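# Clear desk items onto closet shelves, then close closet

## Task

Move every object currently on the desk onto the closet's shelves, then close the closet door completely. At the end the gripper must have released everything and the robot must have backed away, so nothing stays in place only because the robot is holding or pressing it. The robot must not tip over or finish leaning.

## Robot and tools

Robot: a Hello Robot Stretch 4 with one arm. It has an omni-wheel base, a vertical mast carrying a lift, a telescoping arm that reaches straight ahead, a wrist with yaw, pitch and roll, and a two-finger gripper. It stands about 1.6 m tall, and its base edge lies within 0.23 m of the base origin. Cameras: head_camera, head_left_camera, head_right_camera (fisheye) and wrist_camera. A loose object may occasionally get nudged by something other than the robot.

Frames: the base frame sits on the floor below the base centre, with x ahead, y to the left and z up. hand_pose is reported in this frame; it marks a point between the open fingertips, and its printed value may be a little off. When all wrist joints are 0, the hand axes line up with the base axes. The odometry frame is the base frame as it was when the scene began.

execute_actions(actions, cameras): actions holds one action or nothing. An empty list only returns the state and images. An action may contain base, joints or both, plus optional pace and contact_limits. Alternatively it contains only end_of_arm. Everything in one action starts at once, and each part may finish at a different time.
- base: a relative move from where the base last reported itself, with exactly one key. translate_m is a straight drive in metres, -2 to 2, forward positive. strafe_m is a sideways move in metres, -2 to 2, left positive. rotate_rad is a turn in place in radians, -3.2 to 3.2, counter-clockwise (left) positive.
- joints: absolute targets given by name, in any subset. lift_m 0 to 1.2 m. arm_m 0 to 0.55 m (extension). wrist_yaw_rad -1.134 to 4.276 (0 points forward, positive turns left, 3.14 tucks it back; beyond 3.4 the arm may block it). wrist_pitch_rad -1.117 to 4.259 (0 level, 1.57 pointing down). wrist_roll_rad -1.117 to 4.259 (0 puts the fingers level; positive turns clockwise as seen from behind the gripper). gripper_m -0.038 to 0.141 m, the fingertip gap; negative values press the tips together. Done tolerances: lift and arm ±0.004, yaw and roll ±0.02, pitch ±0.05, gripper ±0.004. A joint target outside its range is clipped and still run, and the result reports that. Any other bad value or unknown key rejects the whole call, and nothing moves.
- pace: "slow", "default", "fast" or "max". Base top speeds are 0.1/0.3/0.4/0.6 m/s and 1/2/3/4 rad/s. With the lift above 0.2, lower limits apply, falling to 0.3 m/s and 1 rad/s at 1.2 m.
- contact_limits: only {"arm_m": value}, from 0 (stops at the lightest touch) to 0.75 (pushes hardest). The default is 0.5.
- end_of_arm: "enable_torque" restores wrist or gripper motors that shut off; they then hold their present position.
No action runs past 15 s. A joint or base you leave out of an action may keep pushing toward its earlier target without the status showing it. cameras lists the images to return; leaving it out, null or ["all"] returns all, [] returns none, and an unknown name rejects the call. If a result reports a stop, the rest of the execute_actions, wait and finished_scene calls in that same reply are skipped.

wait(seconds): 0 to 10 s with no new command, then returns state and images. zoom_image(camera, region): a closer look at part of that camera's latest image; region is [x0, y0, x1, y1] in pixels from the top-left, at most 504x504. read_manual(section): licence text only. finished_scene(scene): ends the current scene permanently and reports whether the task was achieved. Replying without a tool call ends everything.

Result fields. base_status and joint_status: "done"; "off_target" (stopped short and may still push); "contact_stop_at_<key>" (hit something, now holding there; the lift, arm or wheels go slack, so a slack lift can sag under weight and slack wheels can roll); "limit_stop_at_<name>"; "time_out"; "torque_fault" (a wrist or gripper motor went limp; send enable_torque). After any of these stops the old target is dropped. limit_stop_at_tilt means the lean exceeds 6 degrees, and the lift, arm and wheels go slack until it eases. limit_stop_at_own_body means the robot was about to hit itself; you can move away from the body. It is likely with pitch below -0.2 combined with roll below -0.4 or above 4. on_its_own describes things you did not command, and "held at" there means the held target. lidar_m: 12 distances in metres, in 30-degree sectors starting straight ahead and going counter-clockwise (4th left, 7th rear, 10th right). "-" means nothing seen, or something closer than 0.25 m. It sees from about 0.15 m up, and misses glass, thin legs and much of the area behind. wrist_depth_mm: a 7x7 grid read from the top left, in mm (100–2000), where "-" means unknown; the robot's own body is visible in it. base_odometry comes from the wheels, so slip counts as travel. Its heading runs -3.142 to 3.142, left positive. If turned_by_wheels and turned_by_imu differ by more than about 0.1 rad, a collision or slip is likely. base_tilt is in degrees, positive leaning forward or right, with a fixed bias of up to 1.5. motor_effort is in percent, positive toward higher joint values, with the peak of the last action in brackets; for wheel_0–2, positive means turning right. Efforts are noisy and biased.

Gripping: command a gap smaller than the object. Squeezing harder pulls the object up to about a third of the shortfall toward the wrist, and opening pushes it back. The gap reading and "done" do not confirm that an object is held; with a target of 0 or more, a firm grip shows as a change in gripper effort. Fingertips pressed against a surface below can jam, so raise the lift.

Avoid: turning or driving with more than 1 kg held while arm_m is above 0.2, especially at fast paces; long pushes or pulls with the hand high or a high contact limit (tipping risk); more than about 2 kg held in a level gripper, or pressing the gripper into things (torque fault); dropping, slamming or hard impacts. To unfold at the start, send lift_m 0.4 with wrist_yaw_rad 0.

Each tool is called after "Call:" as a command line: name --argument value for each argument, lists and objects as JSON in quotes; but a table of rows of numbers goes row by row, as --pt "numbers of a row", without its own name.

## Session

Call:
execute_actions --actions '[]'

Scene clock: 0.00 s.
base_odometry: x=+0.000 y=+0.000 heading=+0.000 (m, m, rad; odometry frame)
turned_by_wheels: +0.000 (rad since the last result)
turned_by_imu: +0.000 (rad since the last result)
base_tilt: forward=+0.4 right=-0.4 (deg)
lidar_m: 1.55 1.50 1.21 1.17 1.30 1.62 1.61 1.84 2.57 2.53 2.76 1.59
base_status: not commanded
joint_positions: lift_m=+0.160 arm_m=-0.002 wrist_yaw_rad=+3.096 wrist_pitch_rad=+0.003 wrist_roll_rad=+0.014 gripper_m=+0.057
joint_status: not commanded
motor_effort: lift_m=+21 arm_m=+0 wrist_yaw_rad=-1 wrist_pitch_rad=-7 wrist_roll_rad=-2 gripper_m=-2 wheel_0=+0 wheel_1=+0 wheel_2=+0 (%)
hand_pose: x=-0.1149 y=+0.1005 z=+0.3378 quat_wxyz=(+0.023, -0.001, +0.007, +1.000) (m; base frame)
wrist_depth_mm: - 143 1863 1756 - - 1808 / - 125 1808 1808 - - 1756 / - 124 178 1756 - - 1808 / 115 141 232 1756 - - 1756 / 1025 1863 1756 1756 - - 1756 / 1308 1430 202 1397 196 1397 1366 / 891 891 842 141 904 831 917
pictures: head_camera, head_left_camera, head_right_camera, wrist_camera
Images, in order (width x height): head_camera 420x560, head_left_camera 420x672, head_right_camera 420x672, wrist_camera 616x392.

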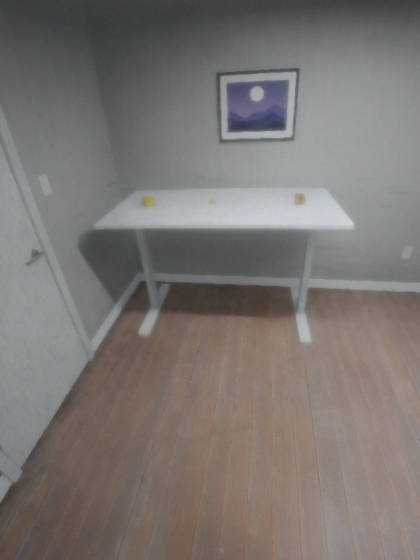

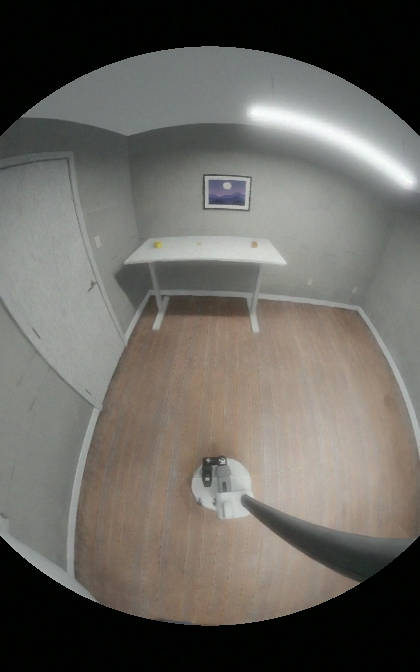

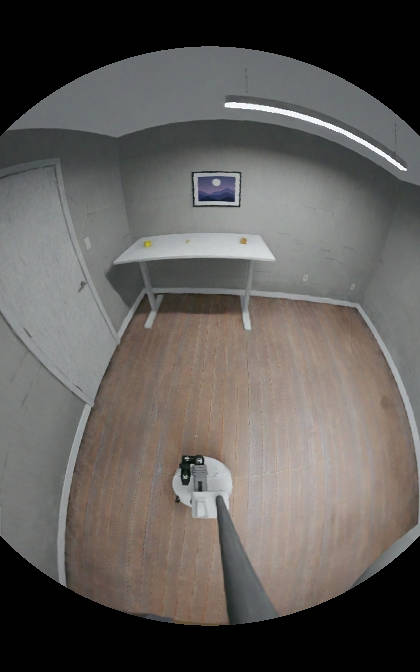

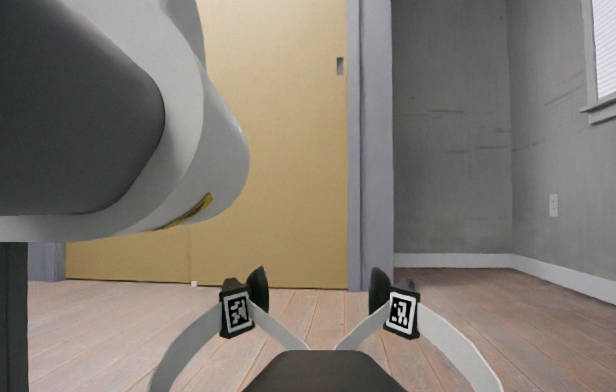

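Call:
execute_actions --actions '[{"base":{"rotate_rad":1.47}}]' --cameras '[]'

Call:
execute_actions --actions '[{"base":{"translate_m":-0.62},"pace":"fast"}]' --cameras '[]'

Call:
execute_actions --actions '[{"base":{"strafe_m":1.15},"joints":{"lift_m":0.83,"arm_m":0.5,"wrist_yaw_rad":1.55,"wrist_roll_rad":1.55,"gripper_m":0},"pace":"fast"}]' --cameras '["wrist_camera","head_camera"]'

Scene clock: 4.43 s.
base_odometry: x=+0.000 y=+0.000 heading=+1.469 (m, m, rad; odometry frame)
turned_by_wheels: +1.469 (rad since the last result)
turned_by_imu: +1.478 (rad since the last result)
base_tilt: forward=+0.4 right=-0.4 (deg)
lidar_m: 1.17 1.24 1.72 1.61 1.72 2.59 2.53 2.69 1.64 1.55 1.58 1.20
base_status: done
joint_positions: lift_m=+0.160 arm_m=-0.002 wrist_yaw_rad=+3.096 wrist_pitch_rad=+0.003 wrist_roll_rad=+0.014 gripper_m=+0.057
joint_status: not commanded
motor_effort: lift_m=+21(20) arm_m=+0(0) wrist_yaw_rad=-1(1) wrist_pitch_rad=-7(7) wrist_roll_rad=-2(1) gripper_m=-6(3) wheel_0=-2(8) wheel_1=-3(11) wheel_2=-2(8) (%)
hand_pose: x=-0.1149 y=+0.1005 z=+0.3378 quat_wxyz=(+0.023, -0.001, +0.007, +1.000) (m; base frame)
wrist_depth_mm: - 143 - - - - - / - 125 - - - - - / - 124 178 - - - - / 115 141 233 - - - - / - - - - - - - / 1281 1430 202 1430 195 1430 1397 / 878 891 854 141 904 842 917
pictures: none
No camera images: the call's "cameras" was empty. Leave "cameras" out to get every camera's image.

Scene clock: 7.27 s.
base_odometry: x=-0.063 y=-0.617 heading=+1.469 (m, m, rad; odometry frame)
turned_by_wheels: -0.001 (rad since the last result)
turned_by_imu: +0.002 (rad since the last result)
base_tilt: forward=+0.4 right=-0.5 (deg)
lidar_m: 1.80 1.89 1.68 1.61 1.77 1.98 1.89 2.03 2.40 1.56 1.65 1.84
base_status: done
joint_positions: lift_m=+0.160 arm_m=-0.002 wrist_yaw_rad=+3.096 wrist_pitch_rad=+0.003 wrist_roll_rad=+0.014 gripper_m=+0.057
joint_status: not commanded
motor_effort: lift_m=+21(21) arm_m=+0(0) wrist_yaw_rad=-1(1) wrist_pitch_rad=-7(7) wrist_roll_rad=-2(2) gripper_m=-5(3) wheel_0=-2(8) wheel_1=-4(11) wheel_2=-1(15) (%)
hand_pose: x=-0.1149 y=+0.1005 z=+0.3378 quat_wxyz=(+0.023, -0.001, +0.007, +1.000) (m; base frame)
wrist_depth_mm: - 143 - - - - - / - 125 - - - - - / - 124 178 - - - - / 115 141 233 - - - - / - - - - - - - / 1281 1430 201 1430 196 1397 1397 / 878 904 842 141 917 831 917
pictures: none
No camera images: the call's "cameras" was empty. Leave "cameras" out to get every camera's image.

Scene clock: 11.30 s.
base_odometry: x=-1.207 y=-0.500 heading=+1.469 (m, m, rad; odometry frame)
turned_by_wheels: +0.000 (rad since the last result)
turned_by_imu: +0.001 (rad since the last result)
base_tilt: forward=+0.4 right=-0.4 (deg)
lidar_m: 1.79 0.68 0.50 0.49 0.56 0.81 1.85 1.98 2.78 2.70 2.52 1.91
base_status: done
joint_positions: lift_m=+0.830 arm_m=+0.498 wrist_yaw_rad=+1.550 wrist_pitch_rad=+0.003 wrist_roll_rad=+1.550 gripper_m=+0.000
joint_status: all done
motor_effort: lift_m=+26(27) arm_m=+9(10) wrist_yaw_rad=-1(7) wrist_pitch_rad=-7(8) wrist_roll_rad=-1(4) gripper_m=-6(3) wheel_0=+2(13) wheel_1=+0(14) wheel_2=+0(1) (%)
hand_pose: x=+0.7628 y=+0.2866 z=+1.0070 quat_wxyz=(+0.511, +0.499, +0.490, +0.499) (m; base frame)
wrist_depth_mm: 788 1182 1205 1160 1160 1160 1160 / 418 418 418 415 413 413 413 / 418 418 415 413 413 410 410 / 404 399 399 399 397 399 394 / 430 430 430 427 427 427 424 / 430 430 427 195 203 424 424 / 430 427 427 147 424 424 418
pictures: head_camera, wrist_camera
Images, in order (width x height): head_camera 420x560, wrist_camera 616x392.

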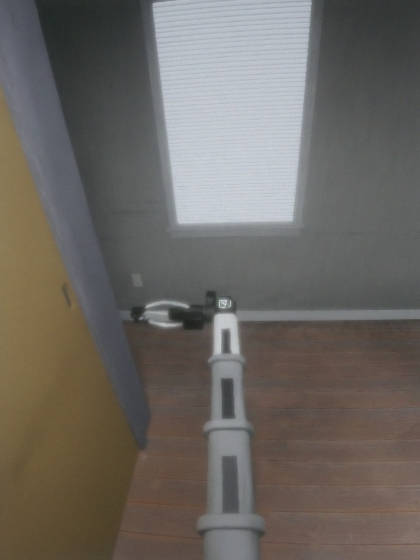

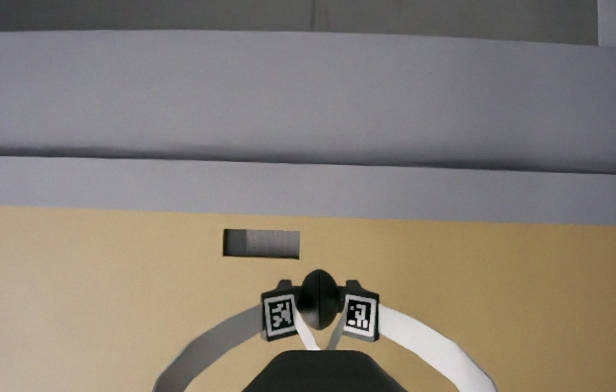

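Call:
execute_actions --actions '[{"base":{"rotate_rad":-0.025},"joints":{"lift_m":0.885}}]' --cameras '[]'

Call:
execute_actions --actions '[{"base":{"strafe_m":0.18}}]' --cameras '["wrist_camera"]'

Scene clock: 14.07 s.
base_odometry: x=-1.207 y=-0.500 heading=+1.444 (m, m, rad; odometry frame)
turned_by_wheels: -0.025 (rad since the last result)
turned_by_imu: -0.026 (rad since the last result)
base_tilt: forward=+0.4 right=-0.3 (deg)
lidar_m: 1.81 0.71 0.51 0.49 0.58 0.78 1.87 1.94 2.69 2.73 2.57 1.92
base_status: done
joint_positions: lift_m=+0.885 arm_m=+0.498 wrist_yaw_rad=+1.550 wrist_pitch_rad=+0.003 wrist_roll_rad=+1.550 gripper_m=+0.000
joint_status: all done
motor_effort: lift_m=+27(26) arm_m=+9(9) wrist_yaw_rad=-1(1) wrist_pitch_rad=-7(7) wrist_roll_rad=-1(1) gripper_m=-3(6) wheel_0=-1(5) wheel_1=+3(8) wheel_2=-1(5) (%)
hand_pose: x=+0.7628 y=+0.2866 z=+1.0620 quat_wxyz=(+0.511, +0.499, +0.490, +0.499) (m; base frame)
wrist_depth_mm: 1205 1229 1182 1205 1182 1205 1205 / 442 442 442 439 436 436 436 / 439 442 439 439 439 436 433 / 427 421 424 418 418 415 415 / 449 452 449 452 442 445 445 / 449 445 445 195 202 439 439 / 445 445 442 147 439 436 436
pictures: none
No camera images: the call's "cameras" was empty. Leave "cameras" out to get every camera's image.

Scene clock: 15.93 s.
base_odometry: x=-1.385 y=-0.477 heading=+1.444 (m, m, rad; odometry frame)
turned_by_wheels: +0.000 (rad since the last result)
turned_by_imu: +0.000 (rad since the last result)
base_tilt: forward=+0.4 right=-0.4 (deg)
lidar_m: 1.81 0.41 0.32 0.30 0.38 0.57 1.87 1.92 2.73 2.94 2.60 1.87
base_status: done
joint_positions: lift_m=+0.885 arm_m=+0.498 wrist_yaw_rad=+1.550 wrist_pitch_rad=+0.003 wrist_roll_rad=+1.550 gripper_m=+0.000
joint_status: not commanded
motor_effort: lift_m=+27(27) arm_m=+9(9) wrist_yaw_rad=-1(1) wrist_pitch_rad=-7(7) wrist_roll_rad=-1(0) gripper_m=+2(2) wheel_0=-1(9) wheel_1=+4(10) wheel_2=+0(1) (%)
hand_pose: x=+0.7628 y=+0.2866 z=+1.0620 quat_wxyz=(+0.511, +0.499, +0.490, +0.499) (m; base frame)
wrist_depth_mm: 259 259 258 257 256 256 255 / 259 257 256 255 255 255 253 / 243 255 255 254 253 253 251 / 241 240 238 238 237 236 236 / 270 267 268 267 265 265 264 / 268 267 266 195 203 264 263 / 266 265 264 147 263 260 262
pictures: wrist_camera
Images, in order (width x height): wrist_camera 616x392.

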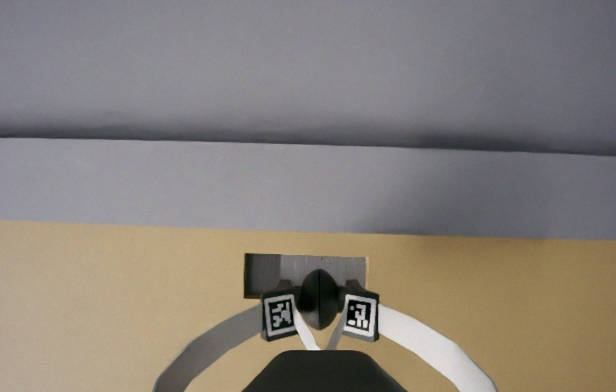

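Call:
execute_actions --actions '[{"base":{"strafe_m":0.028},"joints":{"lift_m":0.892,"arm_m":0.505},"pace":"slow"}]' --cameras '["wrist_camera"]'

Call:
execute_actions --actions '[{"joints":{"arm_m":0.0},"pace":"slow","contact_limits":{"arm_m":0.12}}]' --cameras '["wrist_camera"]'

Scene clock: 19.23 s.
base_odometry: x=-1.413 y=-0.474 heading=+1.445 (m, m, rad; odometry frame)
turned_by_wheels: +0.000 (rad since the last result)
turned_by_imu: +0.000 (rad since the last result)
base_tilt: forward=+0.4 right=-0.3 (deg)
lidar_m: 1.78 0.40 0.30 0.27 0.34 0.50 1.87 1.98 2.69 2.92 2.55 1.90
base_status: done
joint_positions: lift_m=+0.892 arm_m=+0.503 wrist_yaw_rad=+1.550 wrist_pitch_rad=+0.003 wrist_roll_rad=+1.550 gripper_m=+0.000
joint_status: all done
motor_effort: lift_m=+27(29) arm_m=+9(11) wrist_yaw_rad=-1(1) wrist_pitch_rad=-7(7) wrist_roll_rad=-1(1) gripper_m=-5(5) wheel_0=-4(7) wheel_1=+6(8) wheel_2=+0(0) (%)
hand_pose: x=+0.7677 y=+0.2866 z=+1.0689 quat_wxyz=(+0.511, +0.499, +0.490, +0.499) (m; base frame)
wrist_depth_mm: 230 231 229 229 228 229 227 / 230 228 229 228 227 226 226 / 213 213 227 226 225 224 224 / 213 211 211 211 210 209 209 / 242 240 240 239 237 237 236 / 239 240 237 195 202 236 236 / 237 236 236 147 235 235 235
pictures: wrist_camera
Images, in order (width x height): wrist_camera 616x392.

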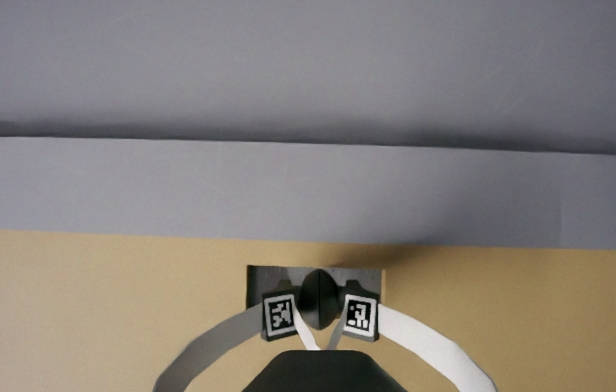

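Scene clock: 25.57 s.
base_odometry: x=-1.413 y=-0.474 heading=+1.445 (m, m, rad; odometry frame)
turned_by_wheels: +0.000 (rad since the last result)
turned_by_imu: -0.001 (rad since the last result)
base_tilt: forward=+0.4 right=-0.4 (deg)
lidar_m: 1.81 0.42 0.28 0.27 0.32 0.50 1.86 1.92 2.72 2.91 2.58 1.83
base_status: not commanded
joint_positions: lift_m=+0.892 arm_m=+0.002 wrist_yaw_rad=+1.550 wrist_pitch_rad=+0.003 wrist_roll_rad=+1.550 gripper_m=+0.000
joint_status: all done
motor_effort: lift_m=+27(27) arm_m=-9(9) wrist_yaw_rad=-1(2) wrist_pitch_rad=-7(7) wrist_roll_rad=-1(1) gripper_m=-3(8) wheel_0=-4(4) wheel_1=+6(6) wheel_2=+0(0) (%)
contact_limits: arm_m 0.12
hand_pose: x=+0.2659 y=+0.2866 z=+1.0689 quat_wxyz=(+0.511, +0.499, +0.490, +0.499) (m; base frame)
wrist_depth_mm: 258 257 255 256 254 254 252 / 255 254 254 254 253 252 251 / 255 253 253 251 251 251 250 / 252 252 250 250 249 248 248 / 252 250 249 249 247 247 247 / 250 247 247 194 202 246 244 / 247 247 245 147 244 244 243
pictures: wrist_camera
Images, in order (width x height): wrist_camera 616x392.

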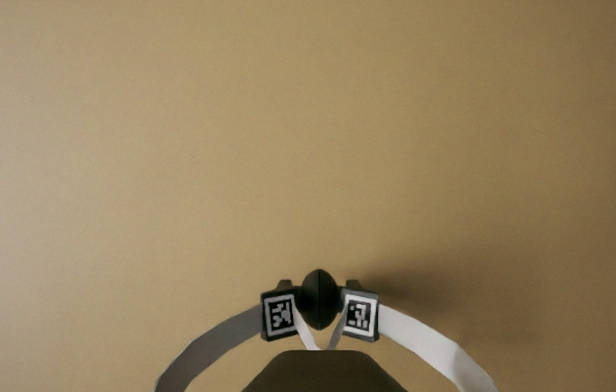

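Call:
execute_actions --actions '[{"base":{"rotate_rad":-0.022},"joints":{"arm_m":0.502}}]' --cameras '[]'

Call:
execute_actions --actions '[{"base":{"strafe_m":0.027},"pace":"slow"}]' --cameras '["wrist_camera"]'

Call:
execute_actions --actions '[{"joints":{"arm_m":0.0},"pace":"slow","contact_limits":{"arm_m":0.12}}]' --cameras '["wrist_camera"]'

Scene clock: 30.73 s.
base_odometry: x=-1.413 y=-0.474 heading=+1.423 (m, m, rad; odometry frame)
turned_by_wheels: -0.021 (rad since the last result)
turned_by_imu: -0.022 (rad since the last result)
base_tilt: forward=+0.4 right=-0.4 (deg)
lidar_m: 1.81 0.42 0.29 0.28 0.32 0.48 1.87 1.95 2.67 2.92 2.58 1.90
base_status: done
joint_positions: lift_m=+0.892 arm_m=+0.500 wrist_yaw_rad=+1.550 wrist_pitch_rad=+0.003 wrist_roll_rad=+1.550 gripper_m=+0.000
joint_status: all done
motor_effort: lift_m=+27(27) arm_m=+9(9) wrist_yaw_rad=-1(1) wrist_pitch_rad=-8(7) wrist_roll_rad=-1(1) gripper_m=-5(6) wheel_0=+3(2) wheel_1=+4(7) wheel_2=+1(6) (%)
hand_pose: x=+0.7648 y=+0.2866 z=+1.0689 quat_wxyz=(+0.511, +0.499, +0.490, +0.499) (m; base frame)
wrist_depth_mm: 253 252 251 250 250 249 247 / 249 249 248 248 246 247 246 / 247 246 246 245 245 244 243 / 229 229 229 229 228 228 227 / 258 258 257 257 255 254 254 / 255 256 255 194 202 253 252 / 254 253 251 147 250 251 250
pictures: none
No camera images: the call's "cameras" was empty. Leave "cameras" out to get every camera's image.

Scene clock: 32.00 s.
base_odometry: x=-1.439 y=-0.470 heading=+1.423 (m, m, rad; odometry frame)
turned_by_wheels: +0.000 (rad since the last result)
turned_by_imu: +0.000 (rad since the last result)
base_tilt: forward=+0.4 right=-0.4 (deg)
lidar_m: 1.82 0.38 0.26 0.26 0.31 0.44 1.84 1.95 2.67 2.94 2.64 1.91
base_status: done
joint_positions: lift_m=+0.892 arm_m=+0.500 wrist_yaw_rad=+1.550 wrist_pitch_rad=+0.003 wrist_roll_rad=+1.550 gripper_m=+0.000
joint_status: not commanded
motor_effort: lift_m=+27(27) arm_m=+9(9) wrist_yaw_rad=-1(1) wrist_pitch_rad=-8(8) wrist_roll_rad=-1(0) gripper_m=-4(5) wheel_0=-4(7) wheel_1=+5(8) wheel_2=+0(1) (%)
hand_pose: x=+0.7647 y=+0.2866 z=+1.0689 quat_wxyz=(+0.511, +0.499, +0.490, +0.499) (m; base frame)
wrist_depth_mm: 224 224 224 222 222 221 222 / 223 222 221 221 221 219 220 / 220 220 220 219 218 216 216 / 204 203 203 202 202 201 200 / 232 232 232 231 231 213 213 / 230 231 229 203 203 229 228 / 229 229 227 146 226 226 226
pictures: wrist_camera
Images, in order (width x height): wrist_camera 616x392.

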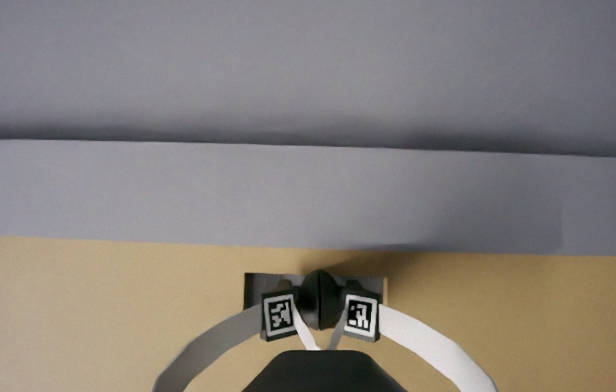

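Scene clock: 38.30 s.
base_odometry: x=-1.440 y=-0.470 heading=+1.423 (m, m, rad; odometry frame)
turned_by_wheels: -0.001 (rad since the last result)
turned_by_imu: -0.002 (rad since the last result)
base_tilt: forward=+0.5 right=-0.4 (deg)
lidar_m: 1.80 0.40 0.25 0.25 0.26 0.41 1.85 1.95 2.67 2.95 2.60 1.88
base_status: not commanded
joint_positions: lift_m=+0.892 arm_m=+0.002 wrist_yaw_rad=+1.537 wrist_pitch_rad=+0.004 wrist_roll_rad=+1.550 gripper_m=+0.000
joint_status: all done
on_its_own: wrist_yaw_rad is at rest, and its effort (+35) is outside its rest range (-13 to +13)
motor_effort: lift_m=+27(27) arm_m=-10(12) wrist_yaw_rad=+35(38) wrist_pitch_rad=-10(10) wrist_roll_rad=-1(1) gripper_m=-3(3) wheel_0=-6(6) wheel_1=+0(5) wheel_2=-1(1) (%)
contact_limits: arm_m 0.12
hand_pose: x=+0.2698 y=+0.2854 z=+1.0686 quat_wxyz=(+0.515, +0.502, +0.487, +0.496) (m; base frame)
wrist_depth_mm: 1008 1008 866 991 991 778 878 / 1008 976 878 976 976 778 866 / 976 976 904 976 976 768 878 / 960 960 809 960 976 768 585 / 236 235 235 246 236 234 233 / 233 233 232 201 187 232 231 / 230 229 228 150 228 227 229
pictures: wrist_camera
Images, in order (width x height): wrist_camera 616x392.

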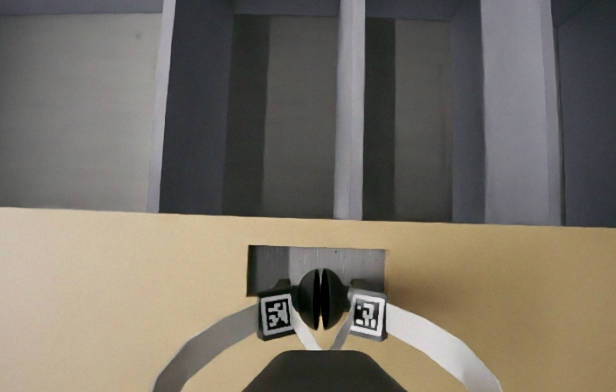

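Call:
execute_actions --actions '[{"base":{"strafe_m":-2},"pace":"fast"}]' --cameras '[]'

Call:
execute_actions --actions '[{"base":{"translate_m":0.44},"joints":{"wrist_yaw_rad":0,"lift_m":1.08,"wrist_roll_rad":-0.03,"wrist_pitch_rad":0.8,"gripper_m":0.12}}]' --cameras '[]'

Call:
execute_actions --actions '[{"base":{"rotate_rad":-1.55}}]' --cameras '[]'

Call:
execute_actions --actions '[{"base":{"translate_m":0.62},"joints":{"arm_m":0.2}}]' --cameras '["wrist_camera","head_camera"]'

Scene clock: 47.90 s.
base_odometry: x=+0.539 y=-0.765 heading=+1.423 (m, m, rad; odometry frame)
turned_by_wheels: +0.000 (rad since the last result)
turned_by_imu: -0.008 (rad since the last result)
base_tilt: forward=+0.3 right=-0.4 (deg)
lidar_m: 1.83 1.93 2.41 2.25 2.37 1.95 1.81 1.92 1.82 0.97 0.97 1.34
base_status: done
joint_positions: lift_m=+0.892 arm_m=+0.002 wrist_yaw_rad=+1.550 wrist_pitch_rad=+0.003 wrist_roll_rad=+1.550 gripper_m=+0.000
joint_status: not commanded
motor_effort: lift_m=+26(27) arm_m=-9(11) wrist_yaw_rad=-1(35) wrist_pitch_rad=-8(11) wrist_roll_rad=-1(1) gripper_m=-1(7) wheel_0=+1(11) wheel_1=+2(13) wheel_2=-1(1) (%)
hand_pose: x=+0.2659 y=+0.2866 z=+1.0689 quat_wxyz=(+0.511, +0.499, +0.490, +0.499) (m; base frame)
wrist_depth_mm: 1863 - - - - - 1618 / 1756 - - - - - 1618 / 1921 - - - - - 1576 / 1863 - - - - - 1537 / 1808 - - - - - 1537 / 1921 - - 195 202 - 1537 / 1921 - - 147 - 1921 1499
pictures: none
No camera images: the call's "cameras" was empty. Leave "cameras" out to get every camera's image.

Scene clock: 50.83 s.
base_odometry: x=+0.603 y=-0.330 heading=+1.423 (m, m, rad; odometry frame)
turned_by_wheels: +0.000 (rad since the last result)
turned_by_imu: -0.002 (rad since the last result)
base_tilt: forward=+0.4 right=-0.4 (deg)
lidar_m: 1.40 1.48 1.96 2.28 2.38 2.38 2.29 2.39 1.80 0.92 0.95 1.31
base_status: done
joint_positions: lift_m=+1.080 arm_m=+0.002 wrist_yaw_rad=+0.000 wrist_pitch_rad=+0.801 wrist_roll_rad=-0.030 gripper_m=+0.120
joint_status: all done
motor_effort: lift_m=+27(26) arm_m=-8(9) wrist_yaw_rad=-1(7) wrist_pitch_rad=-6(2) wrist_roll_rad=-3(8) gripper_m=+0(4) wheel_0=+2(6) wheel_1=+4(9) wheel_2=-1(12) (%)
hand_pose: x=+0.3731 y=-0.0874 z=+1.0505 quat_wxyz=(+0.921, -0.014, +0.390, +0.006) (m; base frame)
wrist_depth_mm: 1182 1182 1160 1160 1138 1160 1138 / 1281 1308 1308 1255 1281 1255 1281 / 1499 1499 1499 1397 1430 1397 1430 / 1661 1661 1708 1661 1618 1708 1661 / 1537 1537 1537 1537 1537 1576 1576 / 1336 1308 200 1397 1336 1336 1397 / 1205 1205 1229 136 1229 1229 1255
pictures: none
No camera images: the call's "cameras" was empty. Leave "cameras" out to get every camera's image.

Scene clock: 53.27 s.
base_odometry: x=+0.603 y=-0.330 heading=-0.126 (m, m, rad; odometry frame)
turned_by_wheels: -1.549 (rad since the last result)
turned_by_imu: -1.559 (rad since the last result)
base_tilt: forward=+0.4 right=-0.3 (deg)
lidar_m: 0.91 0.96 1.31 1.40 1.50 2.03 2.26 2.37 2.38 2.29 2.38 0.98
base_status: done
joint_positions: lift_m=+1.080 arm_m=+0.002 wrist_yaw_rad=+0.000 wrist_pitch_rad=+0.801 wrist_roll_rad=-0.030 gripper_m=+0.120
joint_status: not commanded
motor_effort: lift_m=+26(26) arm_m=-8(9) wrist_yaw_rad=-1(1) wrist_pitch_rad=-5(5) wrist_roll_rad=-3(3) gripper_m=+2(1) wheel_0=+2(8) wheel_1=+3(10) wheel_2=+3(7) (%)
hand_pose: x=+0.3731 y=-0.0874 z=+1.0506 quat_wxyz=(+0.921, -0.014, +0.390, +0.006) (m; base frame)
wrist_depth_mm: 778 798 809 820 946 1430 1397 / 1618 1661 1661 1618 1618 1576 1618 / 1863 1863 1863 1756 1808 1808 1808 / 1756 1708 1808 1756 1808 1808 1808 / 1537 1537 1537 1618 1576 1576 1618 / 1366 1336 200 1366 1336 1308 1397 / 1182 1182 1229 136 1229 1229 1229
pictures: none
No camera images: the call's "cameras" was empty. Leave "cameras" out to get every camera's image.

Scene clock: 56.83 s.
base_odometry: x=+1.218 y=-0.408 heading=-0.126 (m, m, rad; odometry frame)
turned_by_wheels: +0.000 (rad since the last result)
turned_by_imu: -0.003 (rad since the last result)
base_tilt: forward=+0.3 right=-0.4 (deg)
lidar_m: 0.29 0.29 0.46 1.23 1.48 2.07 2.88 2.99 2.38 2.28 1.57 0.32
base_status: done
joint_positions: lift_m=+1.080 arm_m=+0.198 wrist_yaw_rad=+0.000 wrist_pitch_rad=+0.801 wrist_roll_rad=-0.030 gripper_m=+0.120
joint_status: all done
motor_effort: lift_m=+26(26) arm_m=+9(11) wrist_yaw_rad=-2(0) wrist_pitch_rad=-6(6) wrist_roll_rad=-3(3) gripper_m=-2(1) wheel_0=+3(6) wheel_1=+3(12) wheel_2=-2(12) (%)
hand_pose: x=+0.5701 y=-0.0874 z=+1.0506 quat_wxyz=(+0.921, -0.014, +0.390, +0.006) (m; base frame)
wrist_depth_mm: 683 661 676 661 654 654 654 / 603 615 609 615 654 723 715 / 496 500 504 504 508 809 820 / 413 418 366 427 427 904 931 / 362 366 357 368 373 1025 1078 / 319 319 200 324 317 320 1281 / 287 285 289 136 291 290 1205
pictures: head_camera, wrist_camera
Images, in order (width x height): head_camera 420x560, wrist_camera 616x392.

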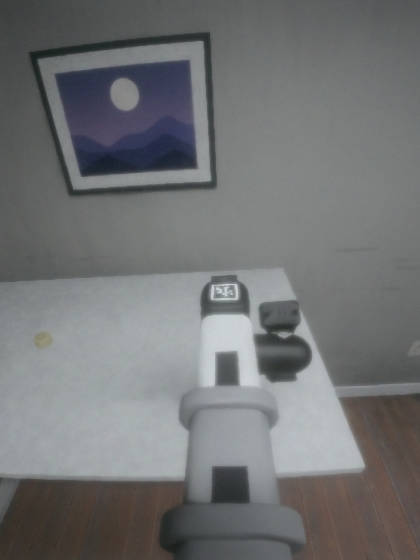

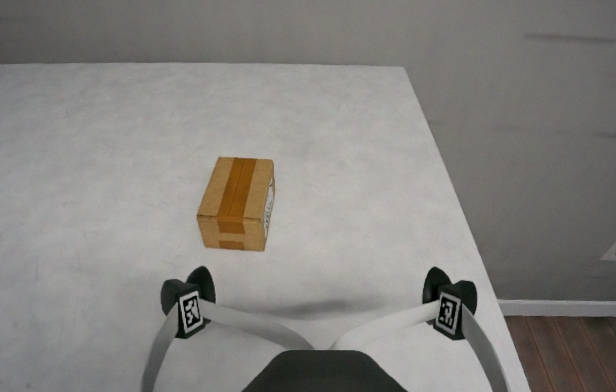

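Call:
execute_actions --actions '[{"base":{"strafe_m":0.07},"joints":{"arm_m":0.33}}]' --cameras '[]'

Call:
execute_actions --actions '[{"joints":{"lift_m":1.01}}]' --cameras '[]'

Call:
execute_actions --actions '[{"joints":{"gripper_m":0.02}}]' --cameras '[]'

Call:
execute_actions --actions '[{"joints":{"lift_m":1.1}}]' --cameras '["wrist_camera"]'

Call:
execute_actions --actions '[{"base":{"rotate_rad":-3.12},"joints":{"arm_m":0}}]' --cameras '[]'

Call:
execute_actions --actions '[{"base":{"translate_m":2},"pace":"fast"}]' --cameras '[]'

Call:
execute_actions --actions '[{"base":{"translate_m":0.45}}]' --cameras '["wrist_camera","head_camera"]'

Scene clock: 62.93 s.
base_odometry: x=+1.227 y=-0.339 heading=-0.126 (m, m, rad; odometry frame)
turned_by_wheels: +0.000 (rad since the last result)
turned_by_imu: +0.000 (rad since the last result)
base_tilt: forward=+0.4 right=-0.4 (deg)
lidar_m: 0.29 0.31 0.44 1.25 1.39 1.98 2.90 3.00 2.45 2.35 1.59 0.30
base_status: done
joint_positions: lift_m=+1.080 arm_m=+0.328 wrist_yaw_rad=+0.000 wrist_pitch_rad=+0.801 wrist_roll_rad=-0.030 gripper_m=+0.120
joint_status: all done
motor_effort: lift_m=+26(26) arm_m=+9(9) wrist_yaw_rad=-2(1) wrist_pitch_rad=-6(6) wrist_roll_rad=-2(2) gripper_m=+1(1) wheel_0=-2(10) wheel_1=+3(13) wheel_2=+1(1) (%)
hand_pose: x=+0.7000 y=-0.0874 z=+1.0506 quat_wxyz=(+0.921, -0.014, +0.390, +0.006) (m; base frame)
wrist_depth_mm: 549 544 535 544 530 525 525 / 597 591 585 585 580 585 580 / 496 500 500 504 508 627 661 / 418 418 424 424 430 430 759 / 362 364 366 368 373 370 842 / 317 320 200 270 319 310 336 / 285 286 287 136 291 290 293
pictures: none
No camera images: the call's "cameras" was empty. Leave "cameras" out to get every camera's image.

Scene clock: 64.20 s.
base_odometry: x=+1.227 y=-0.339 heading=-0.126 (m, m, rad; odometry frame)
turned_by_wheels: +0.000 (rad since the last result)
turned_by_imu: +0.000 (rad since the last result)
base_tilt: forward=+0.4 right=-0.4 (deg)
lidar_m: 0.29 0.33 0.43 1.20 1.40 1.97 2.86 2.98 2.46 2.34 1.59 0.34
base_status: not commanded
joint_positions: lift_m=+1.010 arm_m=+0.328 wrist_yaw_rad=+0.000 wrist_pitch_rad=+0.801 wrist_roll_rad=-0.030 gripper_m=+0.120
joint_status: all done
motor_effort: lift_m=+15(27) arm_m=+9(9) wrist_yaw_rad=-2(2) wrist_pitch_rad=-5(5) wrist_roll_rad=-3(3) gripper_m=+1(2) wheel_0=-2(2) wheel_1=+3(3) wheel_2=+0(0) (%)
hand_pose: x=+0.7000 y=-0.0874 z=+0.9814 quat_wxyz=(+0.921, -0.014, +0.390, +0.006) (m; base frame)
wrist_depth_mm: 549 539 539 539 535 525 525 / 466 469 469 469 480 564 580 / 377 379 384 387 392 394 661 / 319 322 325 324 327 332 343 / 278 279 281 220 283 285 286 / 244 244 196 195 243 239 250 / 220 219 220 136 223 223 225
pictures: none
No camera images: the call's "cameras" was empty. Leave "cameras" out to get every camera's image.

Scene clock: 66.07 s.
base_odometry: x=+1.227 y=-0.339 heading=-0.126 (m, m, rad; odometry frame)
turned_by_wheels: +0.000 (rad since the last result)
turned_by_imu: +0.000 (rad since the last result)
base_tilt: forward=+0.4 right=-0.4 (deg)
lidar_m: 0.29 0.32 0.46 1.23 1.36 1.94 2.89 3.02 2.46 2.33 1.58 0.34
base_status: not commanded
joint_positions: lift_m=+1.010 arm_m=+0.328 wrist_yaw_rad=+0.000 wrist_pitch_rad=+0.802 wrist_roll_rad=-0.030 gripper_m=+0.020
joint_status: all done
motor_effort: lift_m=+16(16) arm_m=+9(9) wrist_yaw_rad=-1(2) wrist_pitch_rad=-7(7) wrist_roll_rad=-3(3) gripper_m=-19(17) wheel_0=-2(2) wheel_1=+3(3) wheel_2=+0(0) (%)
hand_pose: x=+0.6999 y=-0.0874 z=+0.9813 quat_wxyz=(+0.921, -0.014, +0.390, +0.006) (m; base frame)
wrist_depth_mm: 544 544 539 535 535 530 521 / 466 466 473 469 477 559 580 / 379 379 382 384 387 392 654 / 319 322 322 324 327 330 343 / 276 277 279 210 278 285 286 / 242 245 189 184 185 250 251 / 219 214 220 138 218 217 225
pictures: none
No camera images: the call's "cameras" was empty. Leave "cameras" out to get every camera's image.

Scene clock: 67.43 s.
base_odometry: x=+1.227 y=-0.339 heading=-0.126 (m, m, rad; odometry frame)
turned_by_wheels: +0.000 (rad since the last result)
turned_by_imu: +0.000 (rad since the last result)
base_tilt: forward=+0.4 right=-0.5 (deg)
lidar_m: 0.27 0.29 0.45 1.20 1.41 1.96 2.89 2.94 2.46 2.31 1.60 0.34
base_status: not commanded
joint_positions: lift_m=+1.100 arm_m=+0.328 wrist_yaw_rad=+0.000 wrist_pitch_rad=+0.802 wrist_roll_rad=-0.030 gripper_m=+0.020
joint_status: all done
motor_effort: lift_m=+27(25) arm_m=+10(9) wrist_yaw_rad=-2(1) wrist_pitch_rad=-7(8) wrist_roll_rad=-3(2) gripper_m=-15(16) wheel_0=-2(2) wheel_1=+3(3) wheel_2=+1(0) (%)
hand_pose: x=+0.6999 y=-0.0874 z=+1.0703 quat_wxyz=(+0.921, -0.014, +0.390, +0.006) (m; base frame)
wrist_depth_mm: 554 539 535 539 535 530 525 / 609 615 603 603 591 585 585 / 525 525 535 530 539 647 668 / 439 449 449 452 455 469 759 / 387 387 389 210 384 397 891 / 336 340 189 185 185 347 991 / 304 297 306 138 303 303 315
pictures: wrist_camera
Images, in order (width x height): wrist_camera 616x392.

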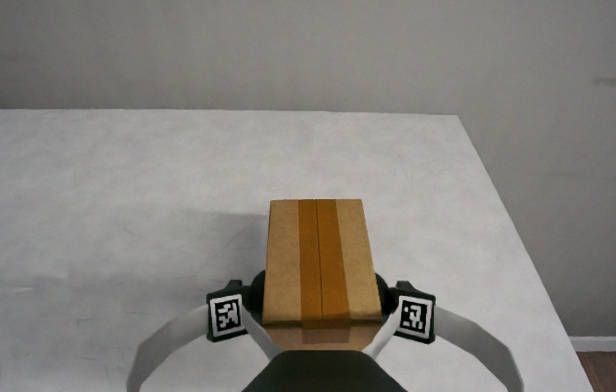

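Scene clock: 71.10 s.
base_odometry: x=+1.227 y=-0.339 heading=+3.038 (m, m, rad; odometry frame)
turned_by_wheels: -3.119 (rad since the last result)
turned_by_imu: -3.139 (rad since the last result)
base_tilt: forward=+0.4 right=-0.4 (deg)
lidar_m: 2.87 3.01 2.47 2.36 0.47 0.32 0.32 0.37 0.43 1.30 1.41 1.99
base_status: done
joint_positions: lift_m=+1.100 arm_m=+0.002 wrist_yaw_rad=+0.000 wrist_pitch_rad=+0.802 wrist_roll_rad=-0.030 gripper_m=+0.020
joint_status: all done
motor_effort: lift_m=+24(27) arm_m=-8(8) wrist_yaw_rad=-1(3) wrist_pitch_rad=-8(8) wrist_roll_rad=-3(3) gripper_m=-15(19) wheel_0=+3(5) wheel_1=+4(7) wheel_2=+3(7) (%)
hand_pose: x=+0.3730 y=-0.0874 z=+1.0706 quat_wxyz=(+0.921, -0.014, +0.390, +0.006) (m; base frame)
wrist_depth_mm: - - - - - - 1921 / - - - - - - 1983 / - - - - - - 1921 / 1756 1808 1756 1863 1808 1863 1808 / 1576 1576 1537 210 1537 1576 1618 / 1366 1397 189 185 185 1366 1397 / 1205 1182 1205 138 1205 1205 1255
pictures: none
No camera images: the call's "cameras" was empty. Leave "cameras" out to get every camera's image.

Scene clock: 78.63 s.
base_odometry: x=-0.762 y=-0.133 heading=+3.039 (m, m, rad; odometry frame)
turned_by_wheels: +0.000 (rad since the last result)
turned_by_imu: -0.008 (rad since the last result)
base_tilt: forward=+0.4 right=-0.3 (deg)
lidar_m: 0.91 0.94 1.31 2.34 2.45 3.23 3.13 1.96 1.45 1.31 1.39 0.90
base_status: done
joint_positions: lift_m=+1.100 arm_m=+0.002 wrist_yaw_rad=+0.000 wrist_pitch_rad=+0.802 wrist_roll_rad=-0.030 gripper_m=+0.020
joint_status: not commanded
motor_effort: lift_m=+24(24) arm_m=-9(9) wrist_yaw_rad=-1(2) wrist_pitch_rad=-8(7) wrist_roll_rad=-3(2) gripper_m=-18(17) wheel_0=+3(8) wheel_1=+3(10) wheel_2=-1(12) (%)
hand_pose: x=+0.3730 y=-0.0874 z=+1.0706 quat_wxyz=(+0.921, -0.014, +0.390, +0.006) (m; base frame)
wrist_depth_mm: 661 661 1336 1336 1336 603 615 / 723 723 1138 1205 1138 676 1397 / 831 820 1366 1430 1397 759 1661 / 960 960 991 1336 1008 904 1808 / 1160 1138 1182 211 1025 1576 1576 / 1336 1281 189 185 185 1430 1397 / 1229 1205 1229 138 1205 1229 1229
pictures: none
No camera images: the call's "cameras" was empty. Leave "cameras" out to get every camera's image.

Scene clock: 81.60 s.
base_odometry: x=-1.210 y=-0.087 heading=+3.039 (m, m, rad; odometry frame)
turned_by_wheels: +0.000 (rad since the last result)
turned_by_imu: -0.002 (rad since the last result)
base_tilt: forward=+0.3 right=-0.4 (deg)
lidar_m: 0.73 0.47 0.65 2.33 2.44 3.35 3.63 1.97 1.40 1.30 0.62 0.50
base_status: done
joint_positions: lift_m=+1.100 arm_m=+0.002 wrist_yaw_rad=+0.000 wrist_pitch_rad=+0.802 wrist_roll_rad=-0.030 gripper_m=+0.020
joint_status: not commanded
motor_effort: lift_m=+24(24) arm_m=-9(9) wrist_yaw_rad=-1(1) wrist_pitch_rad=-7(8) wrist_roll_rad=-2(3) gripper_m=-19(19) wheel_0=+2(7) wheel_1=+3(8) wheel_2=+0(10) (%)
hand_pose: x=+0.3730 y=-0.0874 z=+1.0706 quat_wxyz=(+0.921, -0.014, +0.390, +0.006) (m; base frame)
wrist_depth_mm: 661 676 683 683 691 661 484 / 1042 1025 1008 585 591 591 484 / 917 946 960 931 946 707 349 / 332 820 820 809 798 699 347 / 364 1060 1060 211 1042 488 343 / 442 504 189 185 185 445 362 / 564 535 1205 138 741 415 449
pictures: head_camera, wrist_camera
Images, in order (width x height): head_camera 420x560, wrist_camera 616x392.

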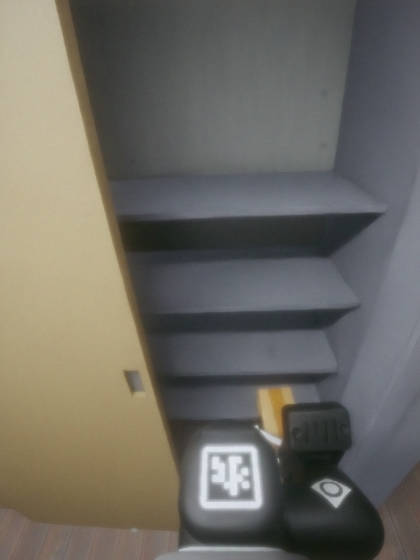

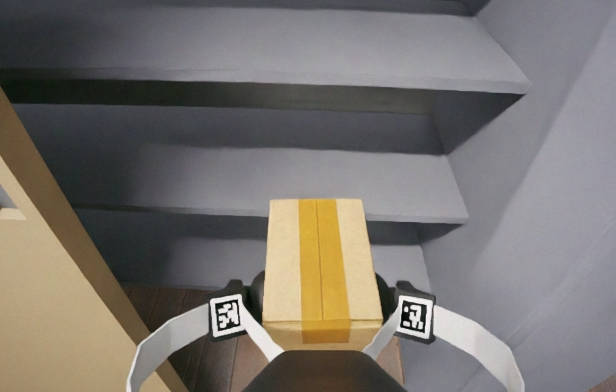

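Place this one to the right.

Call:
execute_actions --actions '[{"base":{"strafe_m":-0.07},"joints":{"arm_m":0.46,"lift_m":1.09}}]' --cameras '["wrist_camera"]'

Scene clock: 85.23 s.
base_odometry: x=-1.203 y=-0.017 heading=+3.039 (m, m, rad; odometry frame)
turned_by_wheels: +0.000 (rad since the last result)
turned_by_imu: -0.001 (rad since the last result)
base_tilt: forward=+0.3 right=-0.3 (deg)
lidar_m: 0.73 0.49 0.63 2.39 2.54 3.44 3.66 1.85 1.32 1.24 0.62 0.48
base_status: done
joint_positions: lift_m=+1.090 arm_m=+0.458 wrist_yaw_rad=+0.000 wrist_pitch_rad=+0.802 wrist_roll_rad=-0.030 gripper_m=+0.020
joint_status: all done
motor_effort: lift_m=+16(22) arm_m=+9(11) wrist_yaw_rad=-1(1) wrist_pitch_rad=-7(8) wrist_roll_rad=-2(3) gripper_m=-18(19) wheel_0=+2(10) wheel_1=+0(12) wheel_2=+0(2) (%)
hand_pose: x=+0.8299 y=-0.0874 z=+1.0613 quat_wxyz=(+0.921, -0.014, +0.390, +0.006) (m; base frame)
wrist_depth_mm: 466 462 459 455 445 452 394 / 492 492 492 484 480 484 389 / 402 402 407 410 413 413 382 / 338 340 345 342 347 351 349 / 293 296 297 210 293 301 303 / 257 259 189 185 185 264 265 / 232 228 233 138 231 231 241
pictures: wrist_camera
Images, in order (width x height): wrist_camera 616x392.

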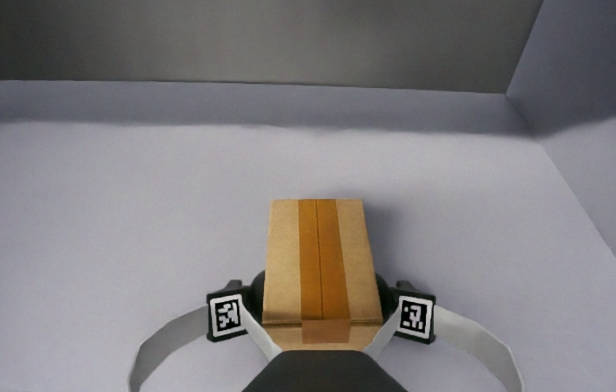

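Call:
execute_actions --actions '[{"joints":{"lift_m":1.073}}]' --cameras '[]'

Call:
execute_actions --actions '[{"joints":{"gripper_m":0.1}}]' --cameras '[]'

Call:
execute_actions --actions '[{"base":{"translate_m":-2},"joints":{"arm_m":0},"pace":"fast"}]' --cameras '[]'

Call:
execute_actions --actions '[{"base":{"rotate_rad":3.12},"joints":{"lift_m":1.06}}]' --cameras '[]'

Call:
execute_actions --actions '[{"base":{"strafe_m":0.48}}]' --cameras '[]'

Call:
execute_actions --actions '[{"base":{"translate_m":0.44},"joints":{"arm_m":0.2}}]' --cameras '["wrist_camera","head_camera"]'

Scene clock: 89.20 s.
base_odometry: x=-1.203 y=-0.017 heading=+3.039 (m, m, rad; odometry frame)
turned_by_wheels: +0.000 (rad since the last result)
turned_by_imu: -0.001 (rad since the last result)
base_tilt: forward=+0.4 right=-0.3 (deg)
lidar_m: 0.75 0.48 0.65 2.41 2.55 3.46 3.65 1.88 1.33 1.24 0.60 0.46
base_status: not commanded
joint_positions: lift_m=+1.073 arm_m=+0.458 wrist_yaw_rad=+0.000 wrist_pitch_rad=+0.802 wrist_roll_rad=-0.030 gripper_m=+0.020
joint_status: all done
motor_effort: lift_m=+16(17) arm_m=+9(9) wrist_yaw_rad=-1(2) wrist_pitch_rad=-8(7) wrist_roll_rad=-3(2) gripper_m=-18(16) wheel_0=+2(2) wheel_1=+0(0) wheel_2=+1(0) (%)
hand_pose: x=+0.8299 y=-0.0874 z=+1.0443 quat_wxyz=(+0.921, -0.014, +0.390, +0.006) (m; base frame)
wrist_depth_mm: 469 459 459 452 452 449 392 / 455 455 459 466 473 473 389 / 375 375 375 377 382 387 375 / 314 315 317 320 324 324 327 / 272 273 276 209 272 281 282 / 239 242 189 184 185 246 247 / 216 211 217 138 214 214 222
pictures: none
No camera images: the call's "cameras" was empty. Leave "cameras" out to get every camera's image.

Scene clock: 90.83 s.
base_odometry: x=-1.203 y=-0.017 heading=+3.039 (m, m, rad; odometry frame)
turned_by_wheels: +0.000 (rad since the last result)
turned_by_imu: +0.000 (rad since the last result)
base_tilt: forward=+0.4 right=-0.4 (deg)
lidar_m: 0.74 0.49 0.64 2.38 2.53 3.45 3.63 1.90 1.32 1.25 0.61 0.47
base_status: not commanded
joint_positions: lift_m=+1.073 arm_m=+0.458 wrist_yaw_rad=+0.000 wrist_pitch_rad=+0.801 wrist_roll_rad=-0.030 gripper_m=+0.100
joint_status: all done
motor_effort: lift_m=+16(16) arm_m=+9(9) wrist_yaw_rad=-1(1) wrist_pitch_rad=-5(8) wrist_roll_rad=-2(3) gripper_m=+1(18) wheel_0=+2(2) wheel_1=+0(0) wheel_2=+1(0) (%)
hand_pose: x=+0.8301 y=-0.0875 z=+1.0445 quat_wxyz=(+0.921, -0.014, +0.390, +0.006) (m; base frame)
wrist_depth_mm: 466 459 459 455 452 445 389 / 459 462 466 466 473 477 392 / 375 375 377 382 384 384 379 / 315 317 320 322 325 325 327 / 272 274 278 217 281 282 282 / 239 242 201 196 197 249 247 / 216 215 218 143 220 214 223
pictures: none
No camera images: the call's "cameras" was empty. Leave "cameras" out to get every camera's image.

Scene clock: 98.23 s.
base_odometry: x=+0.787 y=-0.223 heading=+3.039 (m, m, rad; odometry frame)
turned_by_wheels: +0.000 (rad since the last result)
turned_by_imu: +0.007 (rad since the last result)
base_tilt: forward=+0.3 right=-0.4 (deg)
lidar_m: 2.41 2.53 2.52 2.43 2.20 0.82 0.74 0.81 1.09 1.26 1.33 1.87
base_status: done
joint_positions: lift_m=+1.073 arm_m=+0.002 wrist_yaw_rad=+0.000 wrist_pitch_rad=+0.802 wrist_roll_rad=-0.030 gripper_m=+0.100
joint_status: all done
motor_effort: lift_m=+16(16) arm_m=-8(9) wrist_yaw_rad=-1(2) wrist_pitch_rad=-6(6) wrist_roll_rad=-2(3) gripper_m=-1(2) wheel_0=-2(7) wheel_1=-4(6) wheel_2=+2(12) (%)
hand_pose: x=+0.3731 y=-0.0874 z=+1.0444 quat_wxyz=(+0.921, -0.014, +0.390, +0.006) (m; base frame)
wrist_depth_mm: - - - - - - 1863 / - - - - - - 1808 / - - - - - - 1756 / 1756 1708 1756 1756 1808 1808 1708 / 1499 1537 1576 1537 1537 1618 1537 / 1308 1336 201 1336 214 1397 1366 / 1182 1182 1205 143 1205 1205 1229
pictures: none
No camera images: the call's "cameras" was empty. Leave "cameras" out to get every camera's image.

Scene clock: 101.77 s.
base_odometry: x=+0.787 y=-0.223 heading=-0.125 (m, m, rad; odometry frame)
turned_by_wheels: +3.119 (rad since the last result)
turned_by_imu: +3.137 (rad since the last result)
base_tilt: forward=+0.3 right=-0.4 (deg)
lidar_m: 0.74 0.78 1.06 1.24 1.35 1.83 2.41 2.55 2.51 2.39 2.23 0.77
base_status: done
joint_positions: lift_m=+1.060 arm_m=+0.002 wrist_yaw_rad=+0.000 wrist_pitch_rad=+0.802 wrist_roll_rad=-0.030 gripper_m=+0.100
joint_status: all done
motor_effort: lift_m=+17(16) arm_m=-9(9) wrist_yaw_rad=-1(1) wrist_pitch_rad=-6(6) wrist_roll_rad=-2(2) gripper_m=-2(0) wheel_0=-4(8) wheel_1=-4(10) wheel_2=-2(9) (%)
hand_pose: x=+0.3732 y=-0.0874 z=+1.0313 quat_wxyz=(+0.921, -0.014, +0.390, +0.006) (m; base frame)
wrist_depth_mm: 723 741 750 759 768 1205 1255 / 609 597 603 609 615 654 1430 / 1708 1661 1618 1618 1618 1576 1618 / 1661 1756 1756 1756 1708 1708 1756 / 1430 1499 1537 1499 1576 1537 1537 / 1308 1308 201 1366 214 1336 1366 / 1205 1182 1182 142 1205 1182 1229
pictures: none
No camera images: the call's "cameras" was empty. Leave "cameras" out to get every camera's image.

Scene clock: 104.70 s.
base_odometry: x=+0.847 y=+0.253 heading=-0.125 (m, m, rad; odometry frame)
turned_by_wheels: +0.000 (rad since the last result)
turned_by_imu: +0.000 (rad since the last result)
base_tilt: forward=+0.5 right=-0.4 (deg)
lidar_m: 0.73 0.78 0.81 0.78 0.83 1.17 2.42 2.54 3.03 2.88 1.10 0.77
base_status: done
joint_positions: lift_m=+1.060 arm_m=+0.002 wrist_yaw_rad=+0.000 wrist_pitch_rad=+0.802 wrist_roll_rad=-0.030 gripper_m=+0.100
joint_status: not commanded
motor_effort: lift_m=+17(17) arm_m=-8(9) wrist_yaw_rad=-1(2) wrist_pitch_rad=-6(5) wrist_roll_rad=-2(3) gripper_m=-2(1) wheel_0=-2(11) wheel_1=+2(12) wheel_2=+0(2) (%)
hand_pose: x=+0.3731 y=-0.0874 z=+1.0313 quat_wxyz=(+0.921, -0.014, +0.390, +0.006) (m; base frame)
wrist_depth_mm: 723 750 741 750 768 778 778 / 597 603 603 609 591 597 609 / 1255 1576 1661 1661 1618 1576 1537 / 1255 1618 1808 1756 1756 1708 1756 / 1308 1499 1537 1464 1499 1537 1576 / 1229 1336 200 1366 214 1308 1366 / 1182 1205 1229 143 1182 1205 1205
pictures: none
No camera images: the call's "cameras" was empty. Leave "cameras" out to get every camera's image.

Scene clock: 107.67 s.
base_odometry: x=+1.283 y=+0.198 heading=-0.125 (m, m, rad; odometry frame)
turned_by_wheels: +0.000 (rad since the last result)
turned_by_imu: -0.002 (rad since the last result)
base_tilt: forward=+0.4 right=-0.4 (deg)
lidar_m: 0.30 0.34 0.43 0.76 0.81 1.18 3.00 3.01 3.04 2.88 0.49 0.33
base_status: done
joint_positions: lift_m=+1.060 arm_m=+0.198 wrist_yaw_rad=+0.000 wrist_pitch_rad=+0.801 wrist_roll_rad=-0.030 gripper_m=+0.100
joint_status: all done
motor_effort: lift_m=+17(17) arm_m=+9(10) wrist_yaw_rad=-2(1) wrist_pitch_rad=-5(6) wrist_roll_rad=-2(2) gripper_m=+1(0) wheel_0=+1(8) wheel_1=+3(10) wheel_2=-1(12) (%)
hand_pose: x=+0.5700 y=-0.0874 z=+1.0313 quat_wxyz=(+0.921, -0.014, +0.390, +0.006) (m; base frame)
wrist_depth_mm: 691 683 683 683 661 668 654 / 569 569 569 574 580 603 609 / 459 466 469 469 469 484 480 / 392 392 397 387 397 407 404 / 338 342 343 345 347 345 349 / 297 298 201 304 214 304 306 / 266 266 270 142 271 265 274
pictures: head_camera, wrist_camera
Images, in order (width x height): head_camera 420x560, wrist_camera 616x392.

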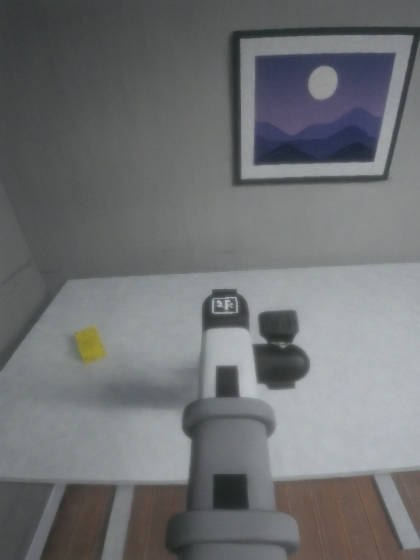

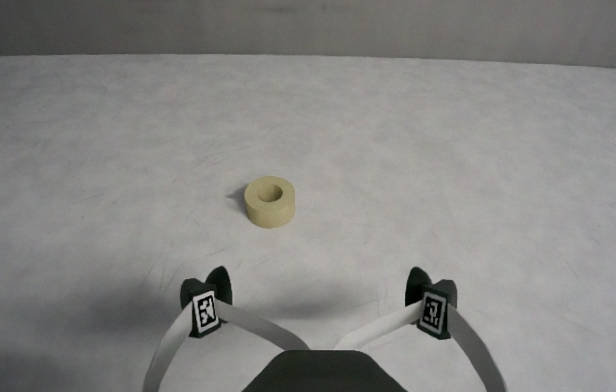

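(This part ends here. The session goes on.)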